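# Pull the lettered cube off its shelf strip

## Task

Get the lettered cube that sits on a strip out of the shelf, without sliding any of the other strips more than slightly before the cube is clear, then keep the cube motionless in the gripper, well above the table and in front of the shelf.

## Robot and tools

Robot: one arm with five joints (waist, shoulder, elbow, wrist pitch, wrist roll) and a two-finger gripper. The waist turns the arm about its base axis, the next three joints bend it within one vertical plane through that axis, and the last rolls the gripper. The fingers can therefore only point within that plane; they can never aim sideways out of it. The elbow never fully straightens. Joint ranges in rad: waist -6.283 to 6.283, shoulder -2.059 to 2.094, elbow -3.927 to 0.192, wrist pitch -1.693 to 3.142, wrist roll -6.283 to 6.283.

Frames: the scene frame has its origin on the table surface under the arm base, +z up, +y to the left when facing along +x. The base may be slightly tilted. The gripper frame has the fingers pointing along its +z and opening/closing along its y. end_effector_position is the spot between the closed finger pads, roughly 2 cm short of the tips; closing pushes the tips about 10 mm further along +z. The reported hand position may be a little off, more so at long reach.

Row format (used by execute_actions and move): 7 numbers, each in [-1, 1], in the order dx, dy, dz, rx, ry, rz, opening. dx..rz are an offset, not a pose, expressed in the gripper's own axes and counted from the gripper pose printed in the most recent result that shows it (before any such result in this scene, or for a second call in the same reply, from where the robot actually is when the action begins). A value of 1.0 equals 0.6 m of travel or 180 degrees of turn; rx, ry, rz form a single rotation vector. Every row in an action is measured from that same base pose, not chained from the row before. Opening is absolute: +1 fully open (0.084 m), -1 closed. All-zero offsets are not a pause; they pull the gripper back to the base pose.

execute_actions(actions, pictures): actions is a list holding one item or nothing. Empty list: just report the state. An item with rows (1 to 15 rows) and optional steps (max 15, default 15) runs that many control steps at 1/30 s each, one row per step, repeating the last row if rows run out. An item with only steps (max 300) is a wait that completes when that many steps have passed since the previous result, thinking time included. pictures true/false chooses whether camera images come back (default: they do). A rejected call sends nothing.

move(target, speed): target is one row as above (offset from the last shown pose, plus absolute opening). The gripper follows a straight line for 0.5 to 10 s; longer paths are cut at 10 s. speed is the top path speed in m/s, 0.002 to 0.5, default 0.25; rotation is capped at twice that in rad/s. The opening is sent at the start. The path ignores obstacles, the gripper can lag, drift or overshoot the speed (especially with the arm near straight), and with a tilted gripper a straight path keeping orientation often ends held or off_target. Faster moves and targets set deeper past a contact hit and press harder. Its result adds a move: line with the outcome (done, off_target, moving, held, fault), any limits (paced = pose clipped; held = some steps blocked, after which the arm may surge), and the remaining distance to target.

wait(seconds): 0 to 10 s of letting the scene run with no new command. zoom_image(camera, region): region [x0, y0, x1, y1] in pixels, at most 504x504, origin top-left, on one of cam_head_left, cam_head_right, cam_high, cam_low, cam_wrist (all 896x504). show_instructions: shows the scene's reference pages. finished_scene(scene): ends and grades the current scene (give its number); irreversible, and the goal must still hold.

Control details: each step the commanded pose is clipped to within 70 mm and 16 degrees of the measured pose, so large offsets take several actions; after an action the arm only continues to the last clipped pose. Read the result pose and send the remainder. Joint targets move at up to 3.14 rad/s. The simulation keeps running while you think. A Hand target line shows where the controller is currently driving.

Result lines: a state line with end_effector_position (m), end_effector_quat_wxyz, and linear/angular velocities; grip_measured, the actual finger opening on the command scale; pose unreachable when the clearance check (which treats the base mount as part of the arm) altered or blocked a command; HELD on steps where a row was not fully sent; MOTOR HOT from 65 °C, and OVER-TEMPERATURE FAULT at 80 °C, when brakes lock until cooled.

Gripping: to hold, keep commanding an opening well below grip_measured; more margin squeezes harder (about 24 N per pad for objects up to ~6 cm). Returning exactly grip_measured still grips lightly. Closing fast can overpress.

Avoid: touching or sliding the other strips before the cube is out; knocking anything off the table; drops, slips, slams and hard pushes; contact torques reaching the load limits (waist 43.5, shoulder 43.5, elbow 26.1, wrist pitch 17.4, wrist roll 17.4 N m, held weight included), which stops the arm, backs off a joint and freezes it for 10 s. Holding loads heats motors, so do not hover with the cube longer than needed. Loose objects may occasionally get nudged.

Each tool is called after ">>>" by a JSON object that holds its "method" and its "body".

Reference images:

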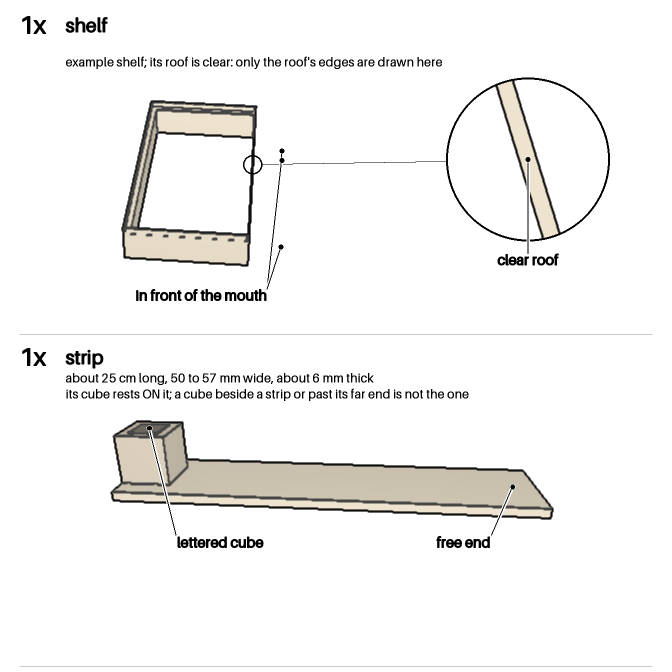

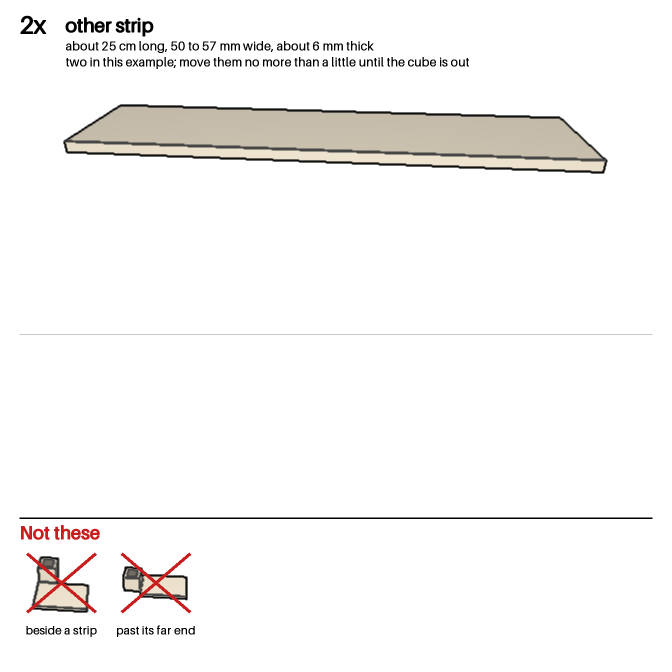

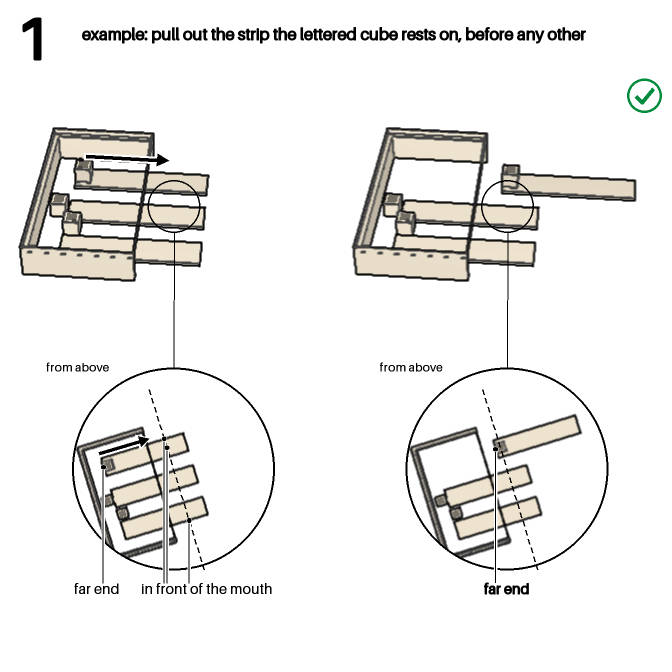

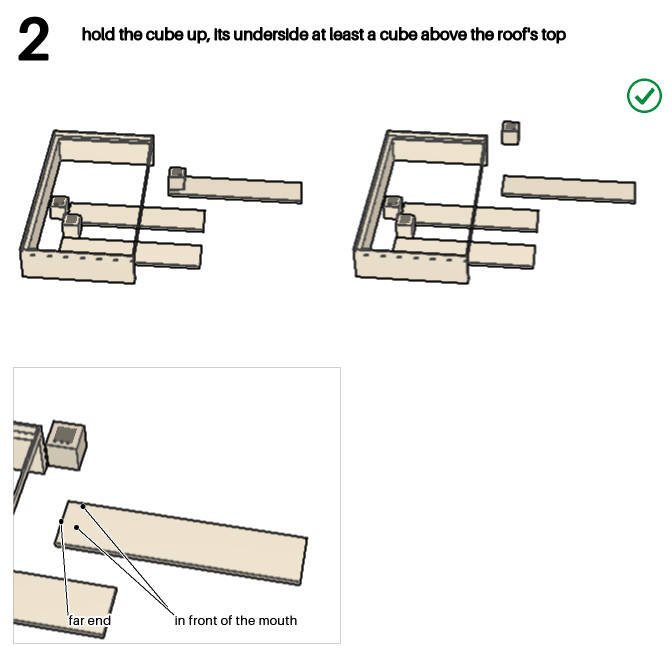

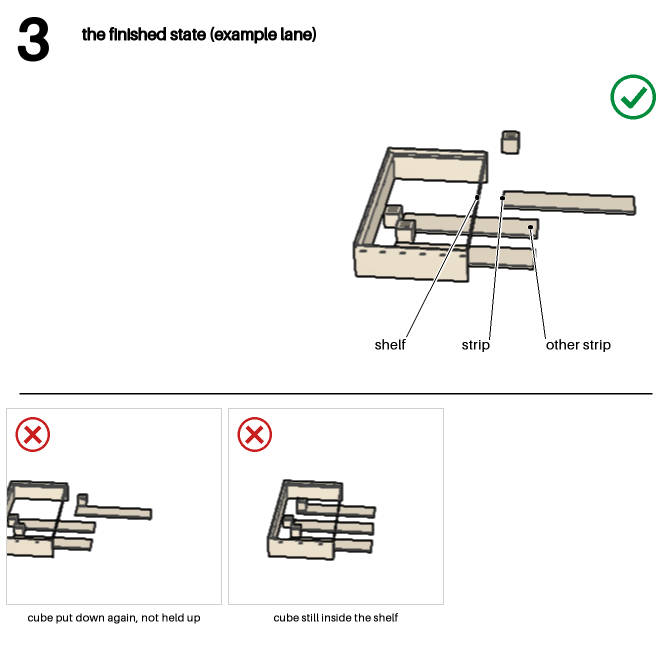

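## Session

>>> {"method": "execute_actions", "body": {"actions": []}}

Scene clock: 0.00 s of 4200.00 s.
end_effector_position=(+0.7964, +0.2209, +0.1892) grip_measured=+1.00 end_effector_quat_wxyz=(+0.144, +0.740, +0.483, +0.445) end_effector_velocity=(+0.000, -0.000, +0.000) end_effector_angular_velocity=(-0.001, -0.000, +0.000)
Joint positions: [ 0.22   0.946 -1.825 -0.098 -0.883  0.084]
Joint velocities: [-0.    -0.     0.     0.    -0.001  0.   ]
Hand target: +0.796, +0.221, +0.189; +0.144, +0.740, +0.483, +0.445

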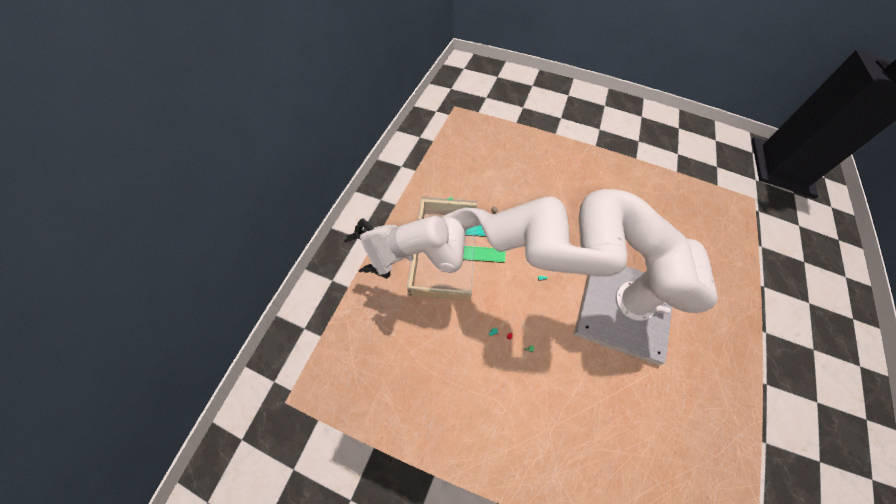

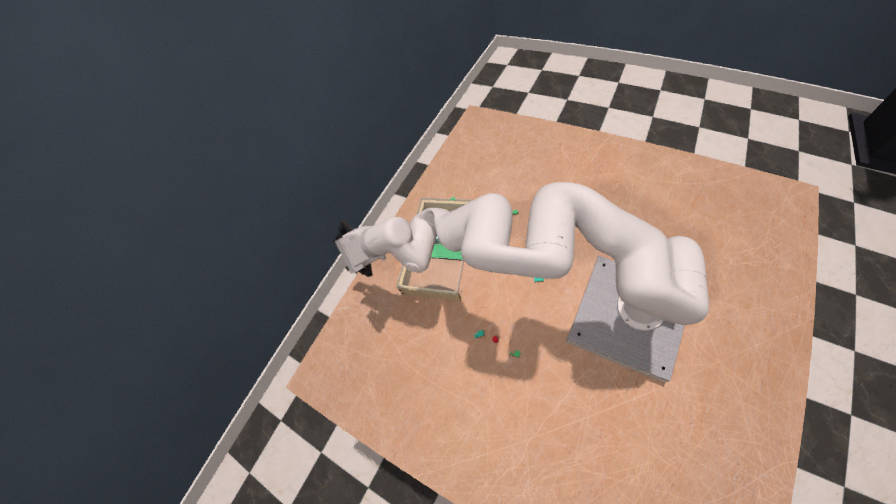

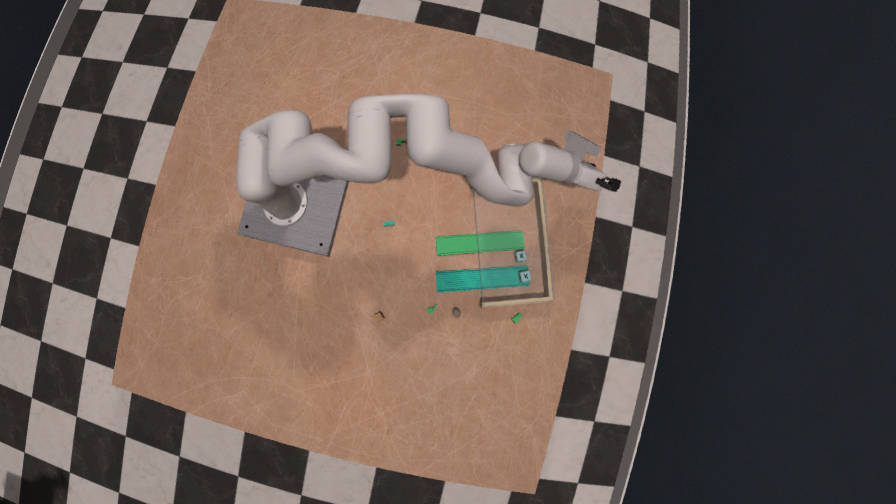

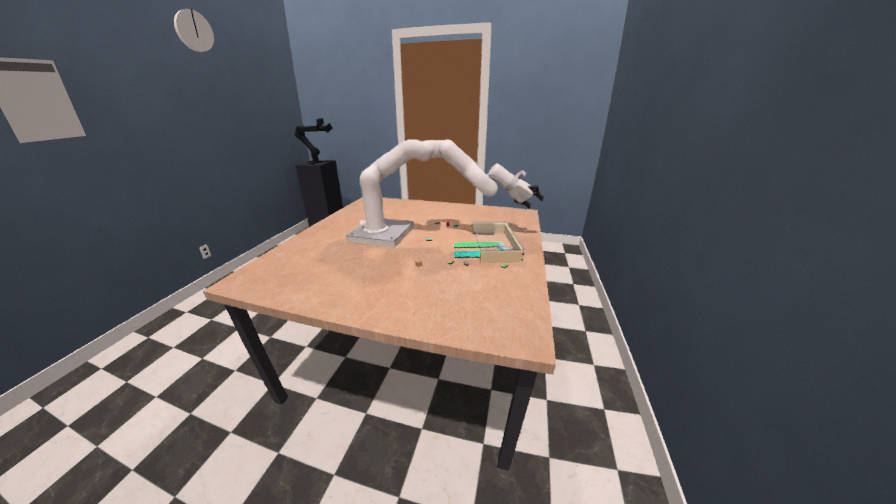

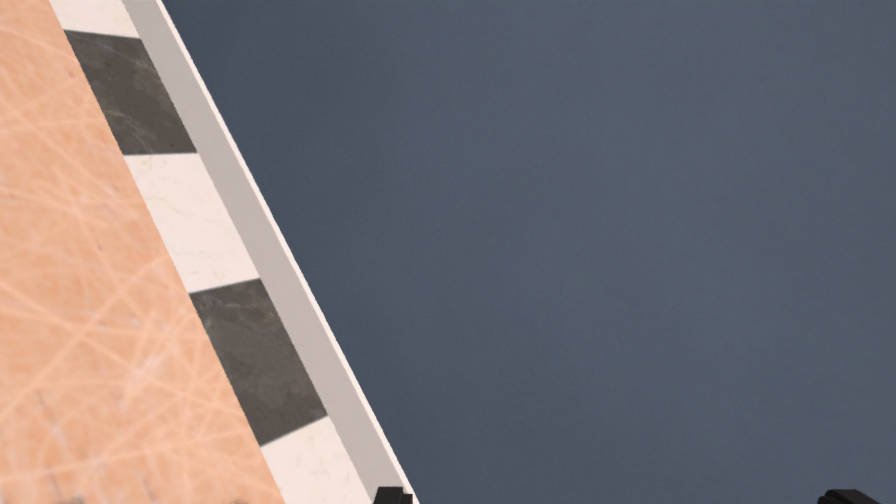

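>>> {"method": "move", "body": {"target": [-0.485,-0.032,-0.574,0.144,-0.284,0.247,1]}}

Scene clock: 9.37 s of 4200.00 s.
end_effector_position=(+0.4711, -0.0900, +0.2197) grip_measured=+1.00 end_effector_quat_wxyz=(+0.004, +0.988, +0.154, +0.000) end_effector_velocity=(-0.001, -0.002, +0.001) end_effector_angular_velocity=(+0.001, +0.003, -0.002)
Joint positions: [-0.241  0.063 -1.078  1.013 -0.501  0.084]
Joint velocities: [-0.005 -0.002 -0.001  0.006 -0.003 -0.   ]
Hand target: +0.471, -0.090, +0.220; +0.004, +0.988, +0.154, +0.000
Off the commanded pose: 0.001 m, 1 deg.
After step 90, 3.20 s passed at rest.
move: done

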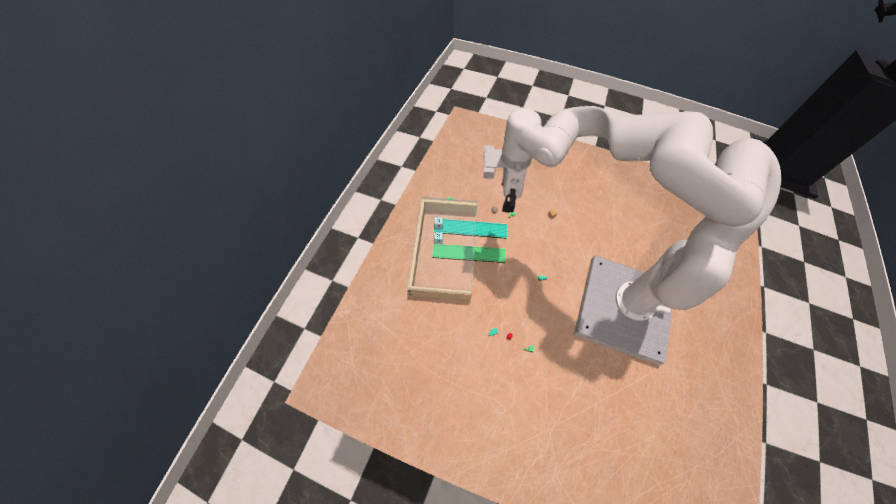

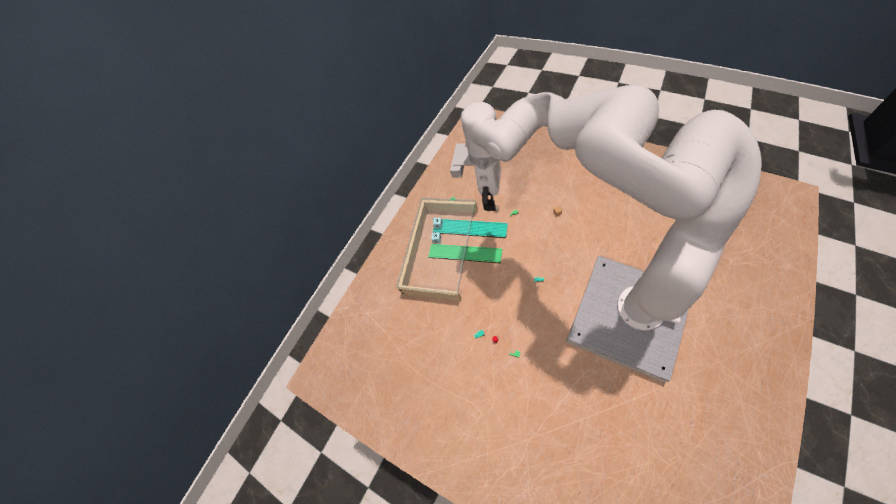

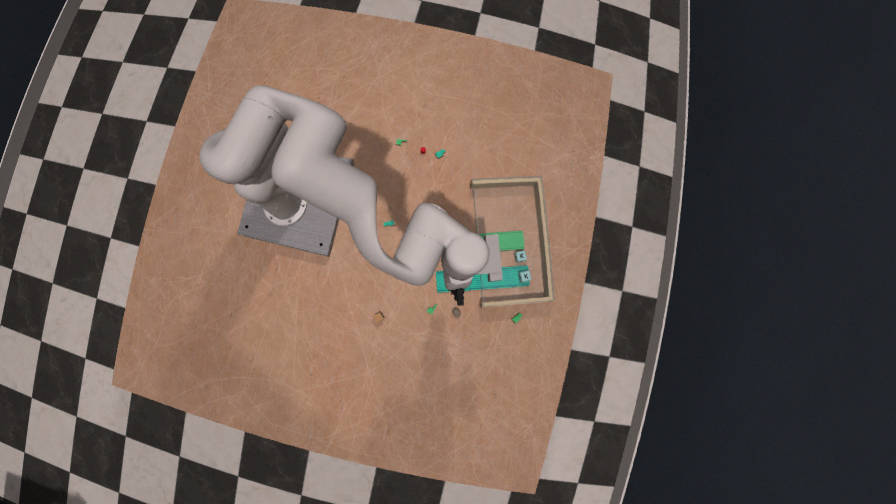

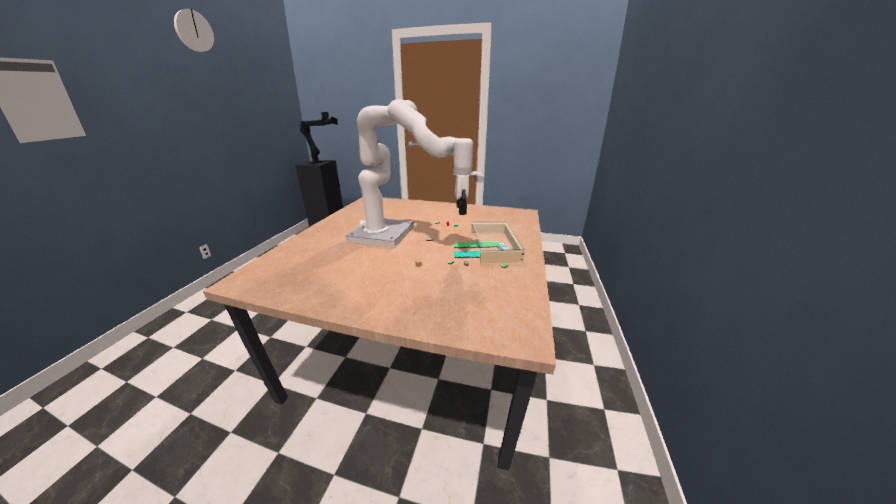

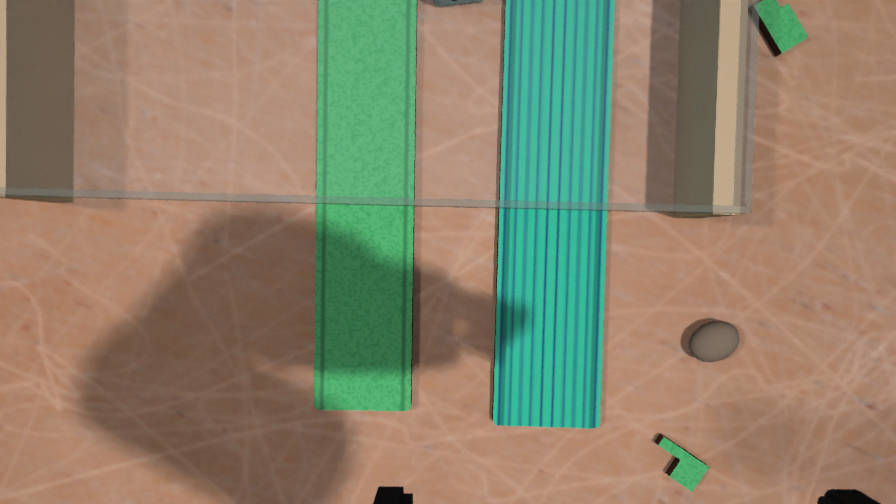

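>>> {"method": "move", "body": {"target": [0,0.032,0.29,0,0,0.009,1]}}

Scene clock: 17.57 s of 4200.00 s.
end_effector_position=(+0.4773, -0.1096, +0.0463) grip_measured=+1.00 end_effector_quat_wxyz=(+0.004, +0.990, +0.140, +0.001) end_effector_velocity=(+0.000, +0.000, -0.003) end_effector_angular_velocity=(+0.001, +0.002, -0.000)
Joint positions: [-0.275  0.414 -0.982  0.566 -0.507  0.084]
Joint velocities: [ 0.     0.01  -0.004 -0.003  0.001  0.   ]
Hand target: +0.477, -0.110, +0.046; +0.004, +0.990, +0.140, +0.000
Off the commanded pose: 0.000 m, 0 deg.
After step 90, 3.77 s passed at rest.
move: done

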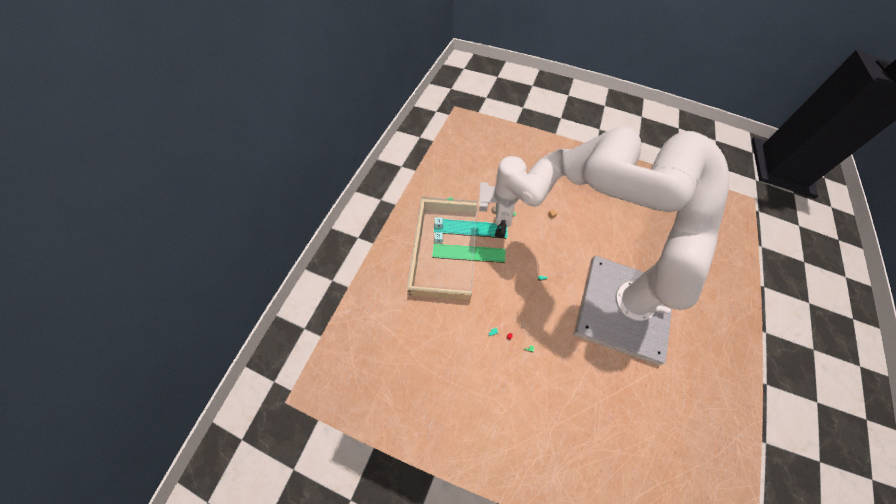

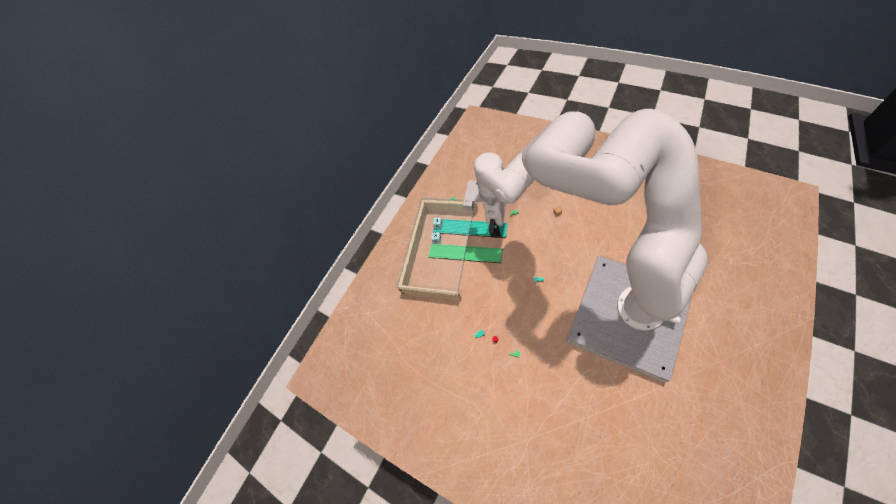

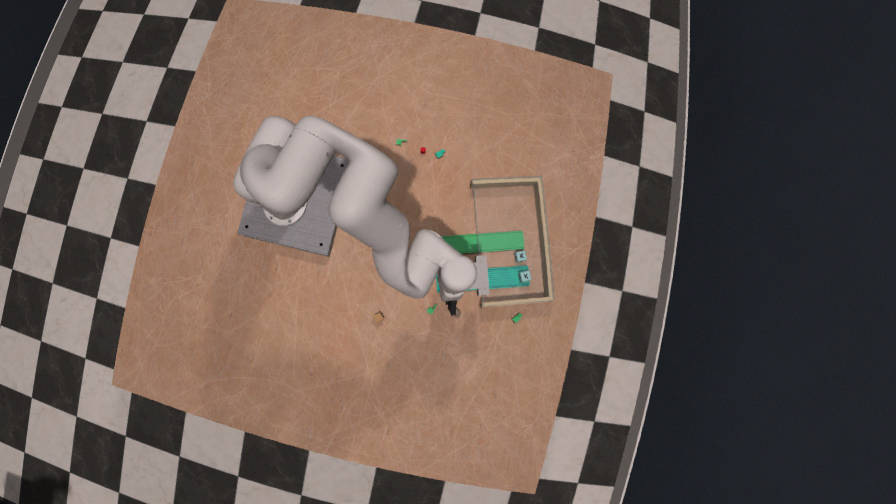

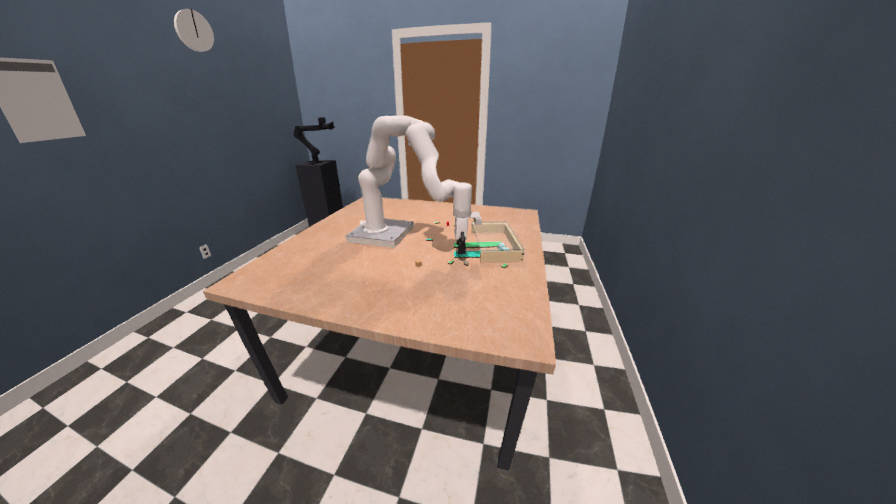

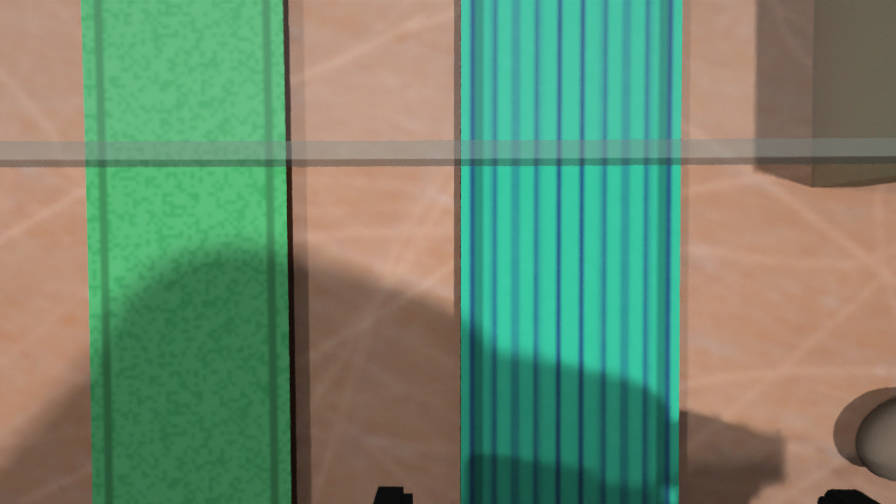

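>>> {"method": "move", "body": {"target": [0,-0.005,0.048,0,0,0,0.6], "speed": 0.04}}

>>> {"method": "move", "body": {"target": [0,0,0,0,0,0,0]}}

Scene clock: 21.40 s of 4200.00 s.
end_effector_position=(+0.4766, -0.1069, +0.0178) grip_measured=+0.59 end_effector_quat_wxyz=(+0.004, +0.990, +0.140, +0.001) end_effector_velocity=(+0.000, -0.000, -0.002) end_effector_angular_velocity=(-0.000, -0.001, +0.001)
Joint positions: [-0.27   0.483 -0.983  0.497 -0.502  0.069]
Joint velocities: [ 0.     0.007 -0.001 -0.006 -0.001  0.   ]
Hand target: +0.477, -0.107, +0.017; +0.004, +0.990, +0.140, +0.001
Off the commanded pose: 0.000 m, 0 deg.
move: done

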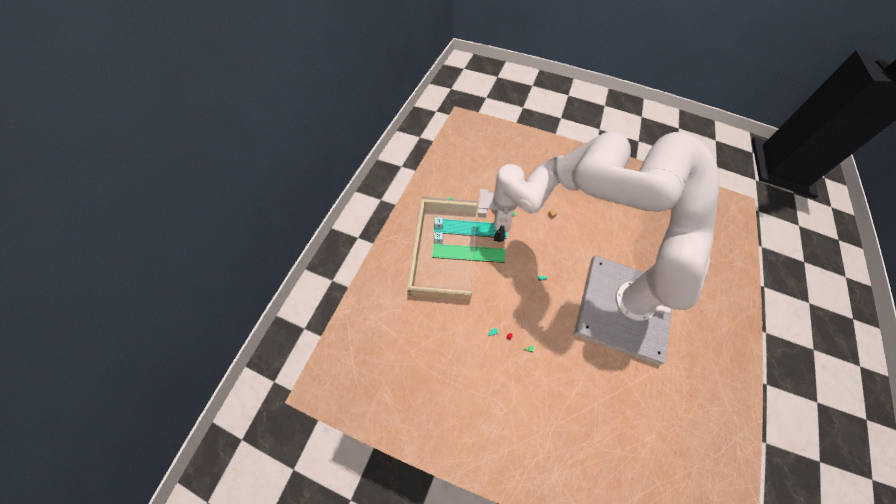

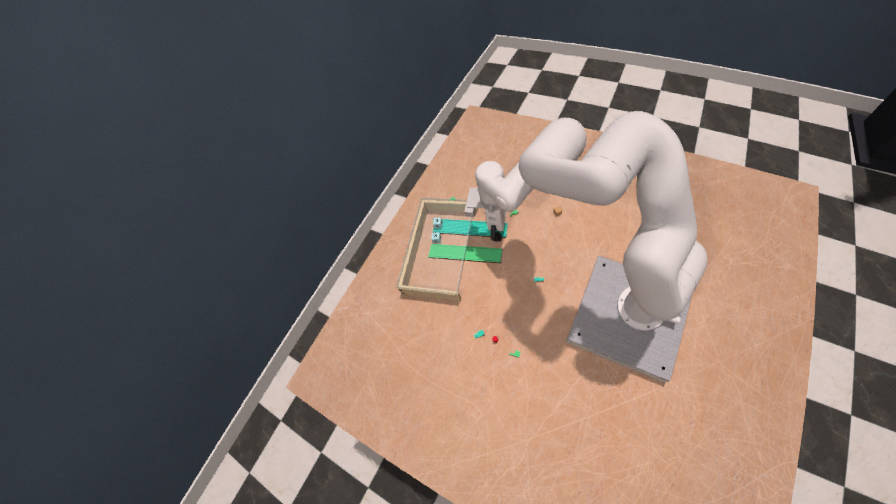

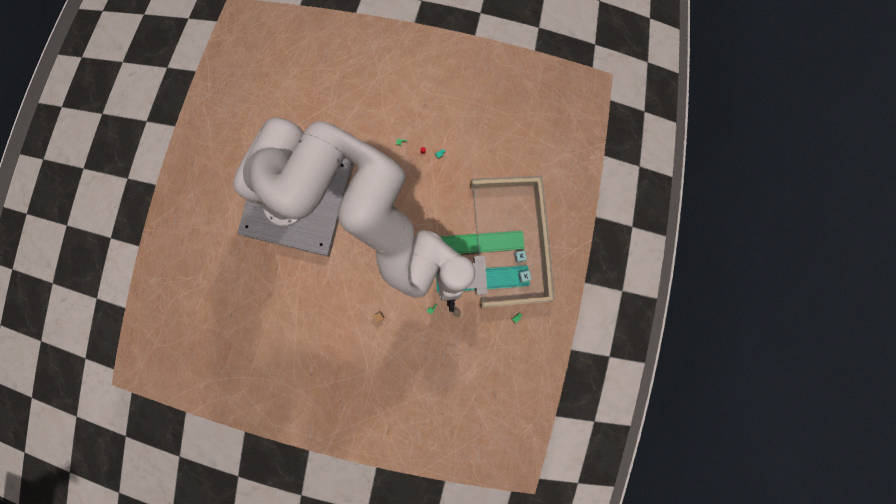

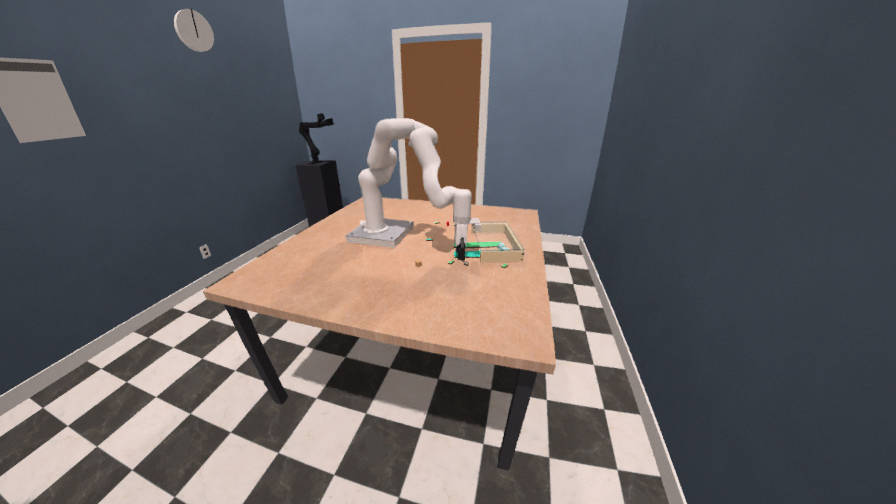

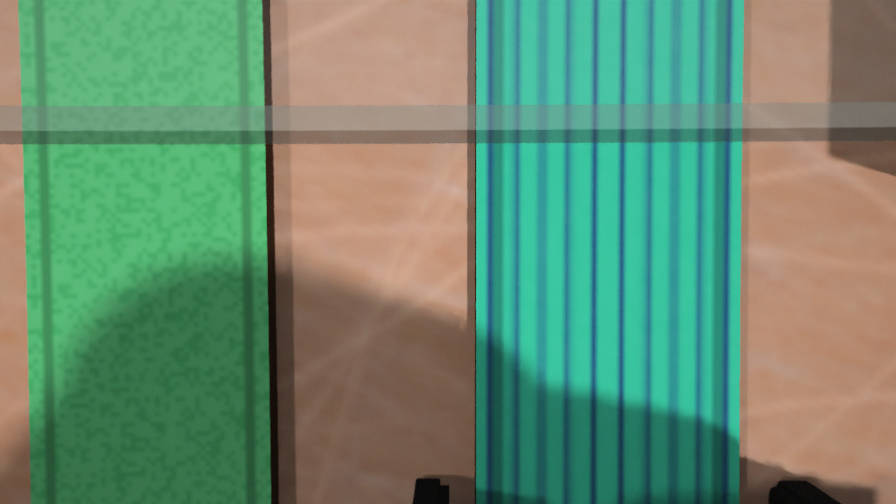

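Scene clock: 21.90 s of 4200.00 s.
end_effector_position=(+0.4788, -0.1073, +0.0198) grip_measured=+0.25 end_effector_quat_wxyz=(+0.005, +0.990, +0.140, +0.003) end_effector_velocity=(-0.002, -0.000, -0.001) end_effector_angular_velocity=(+0.001, +0.004, +0.000)
Joint positions: [-0.27   0.481 -0.985  0.496 -0.502  0.055]
Joint velocities: [-0.001  0.002  0.002  0.001 -0.001  0.   ]
Hand target: +0.477, -0.107, +0.018; +0.004, +0.990, +0.140, +0.001
Off the commanded pose: 0.003 m, 0 deg.
move: done

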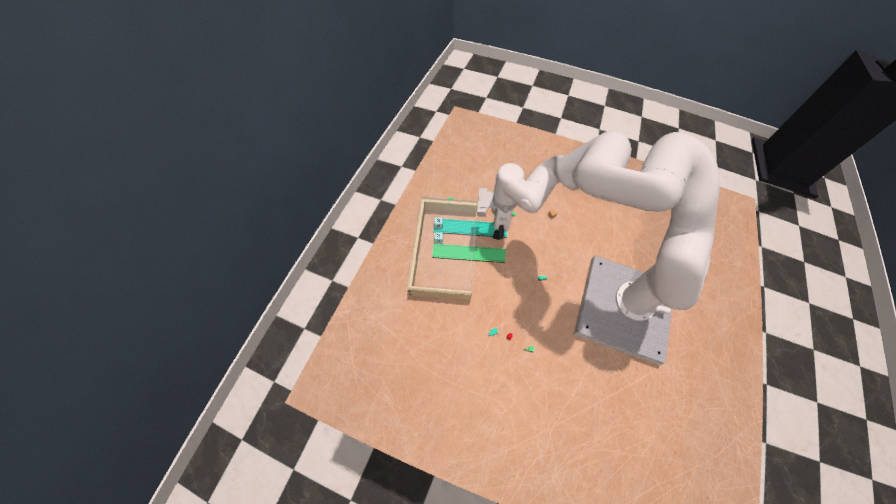

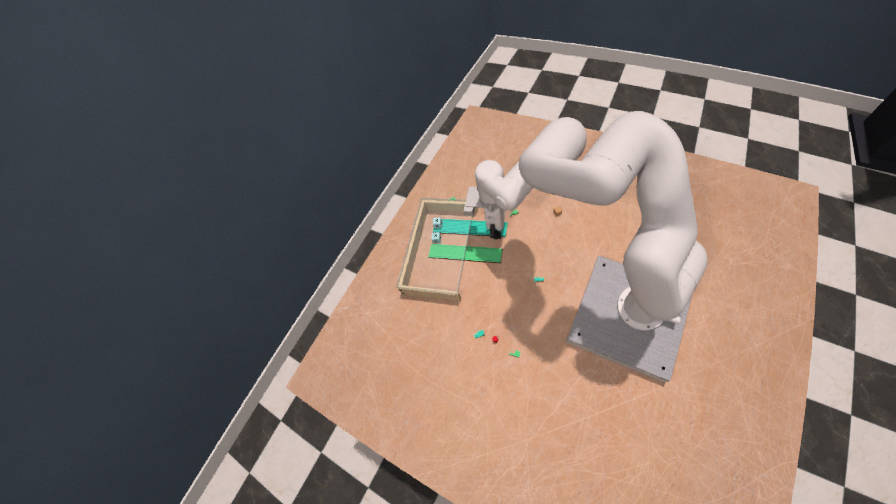

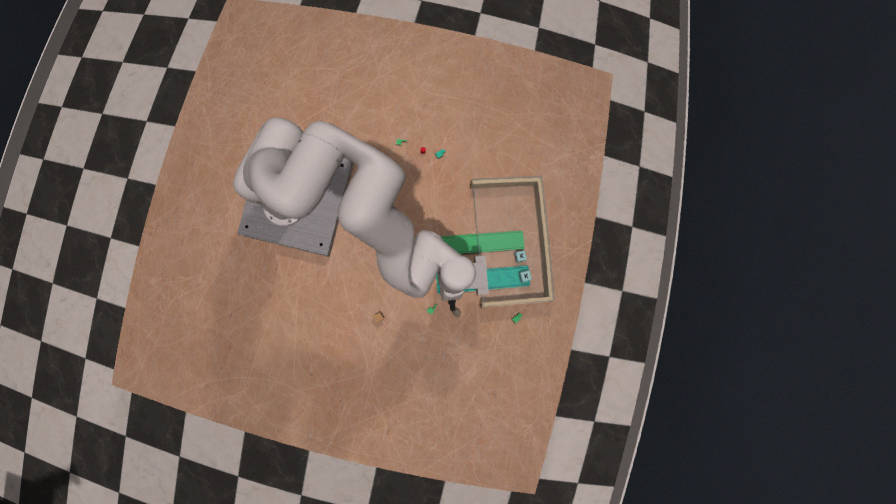

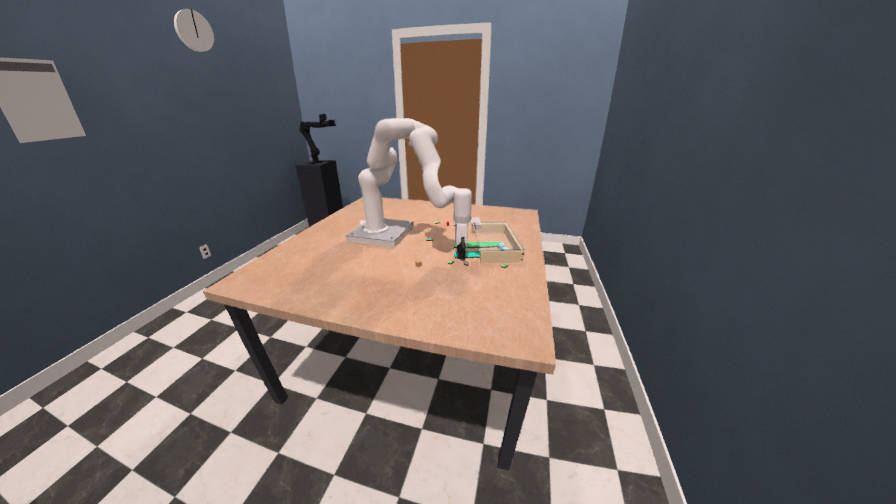

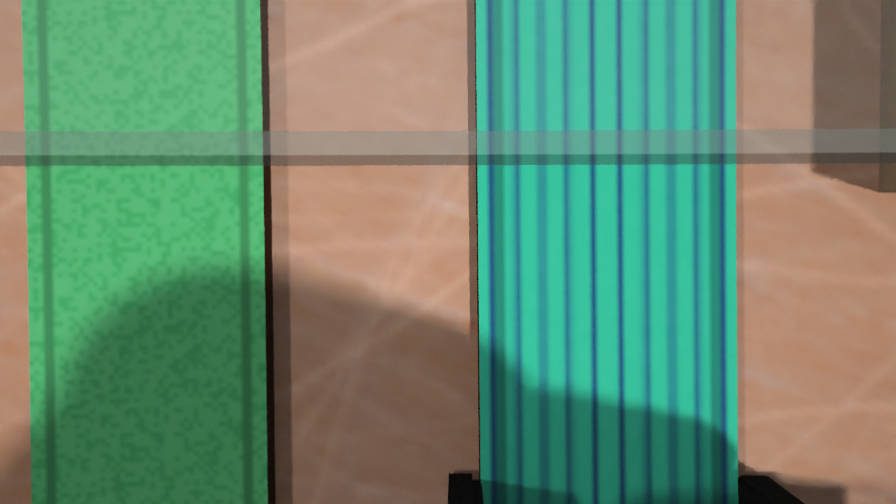

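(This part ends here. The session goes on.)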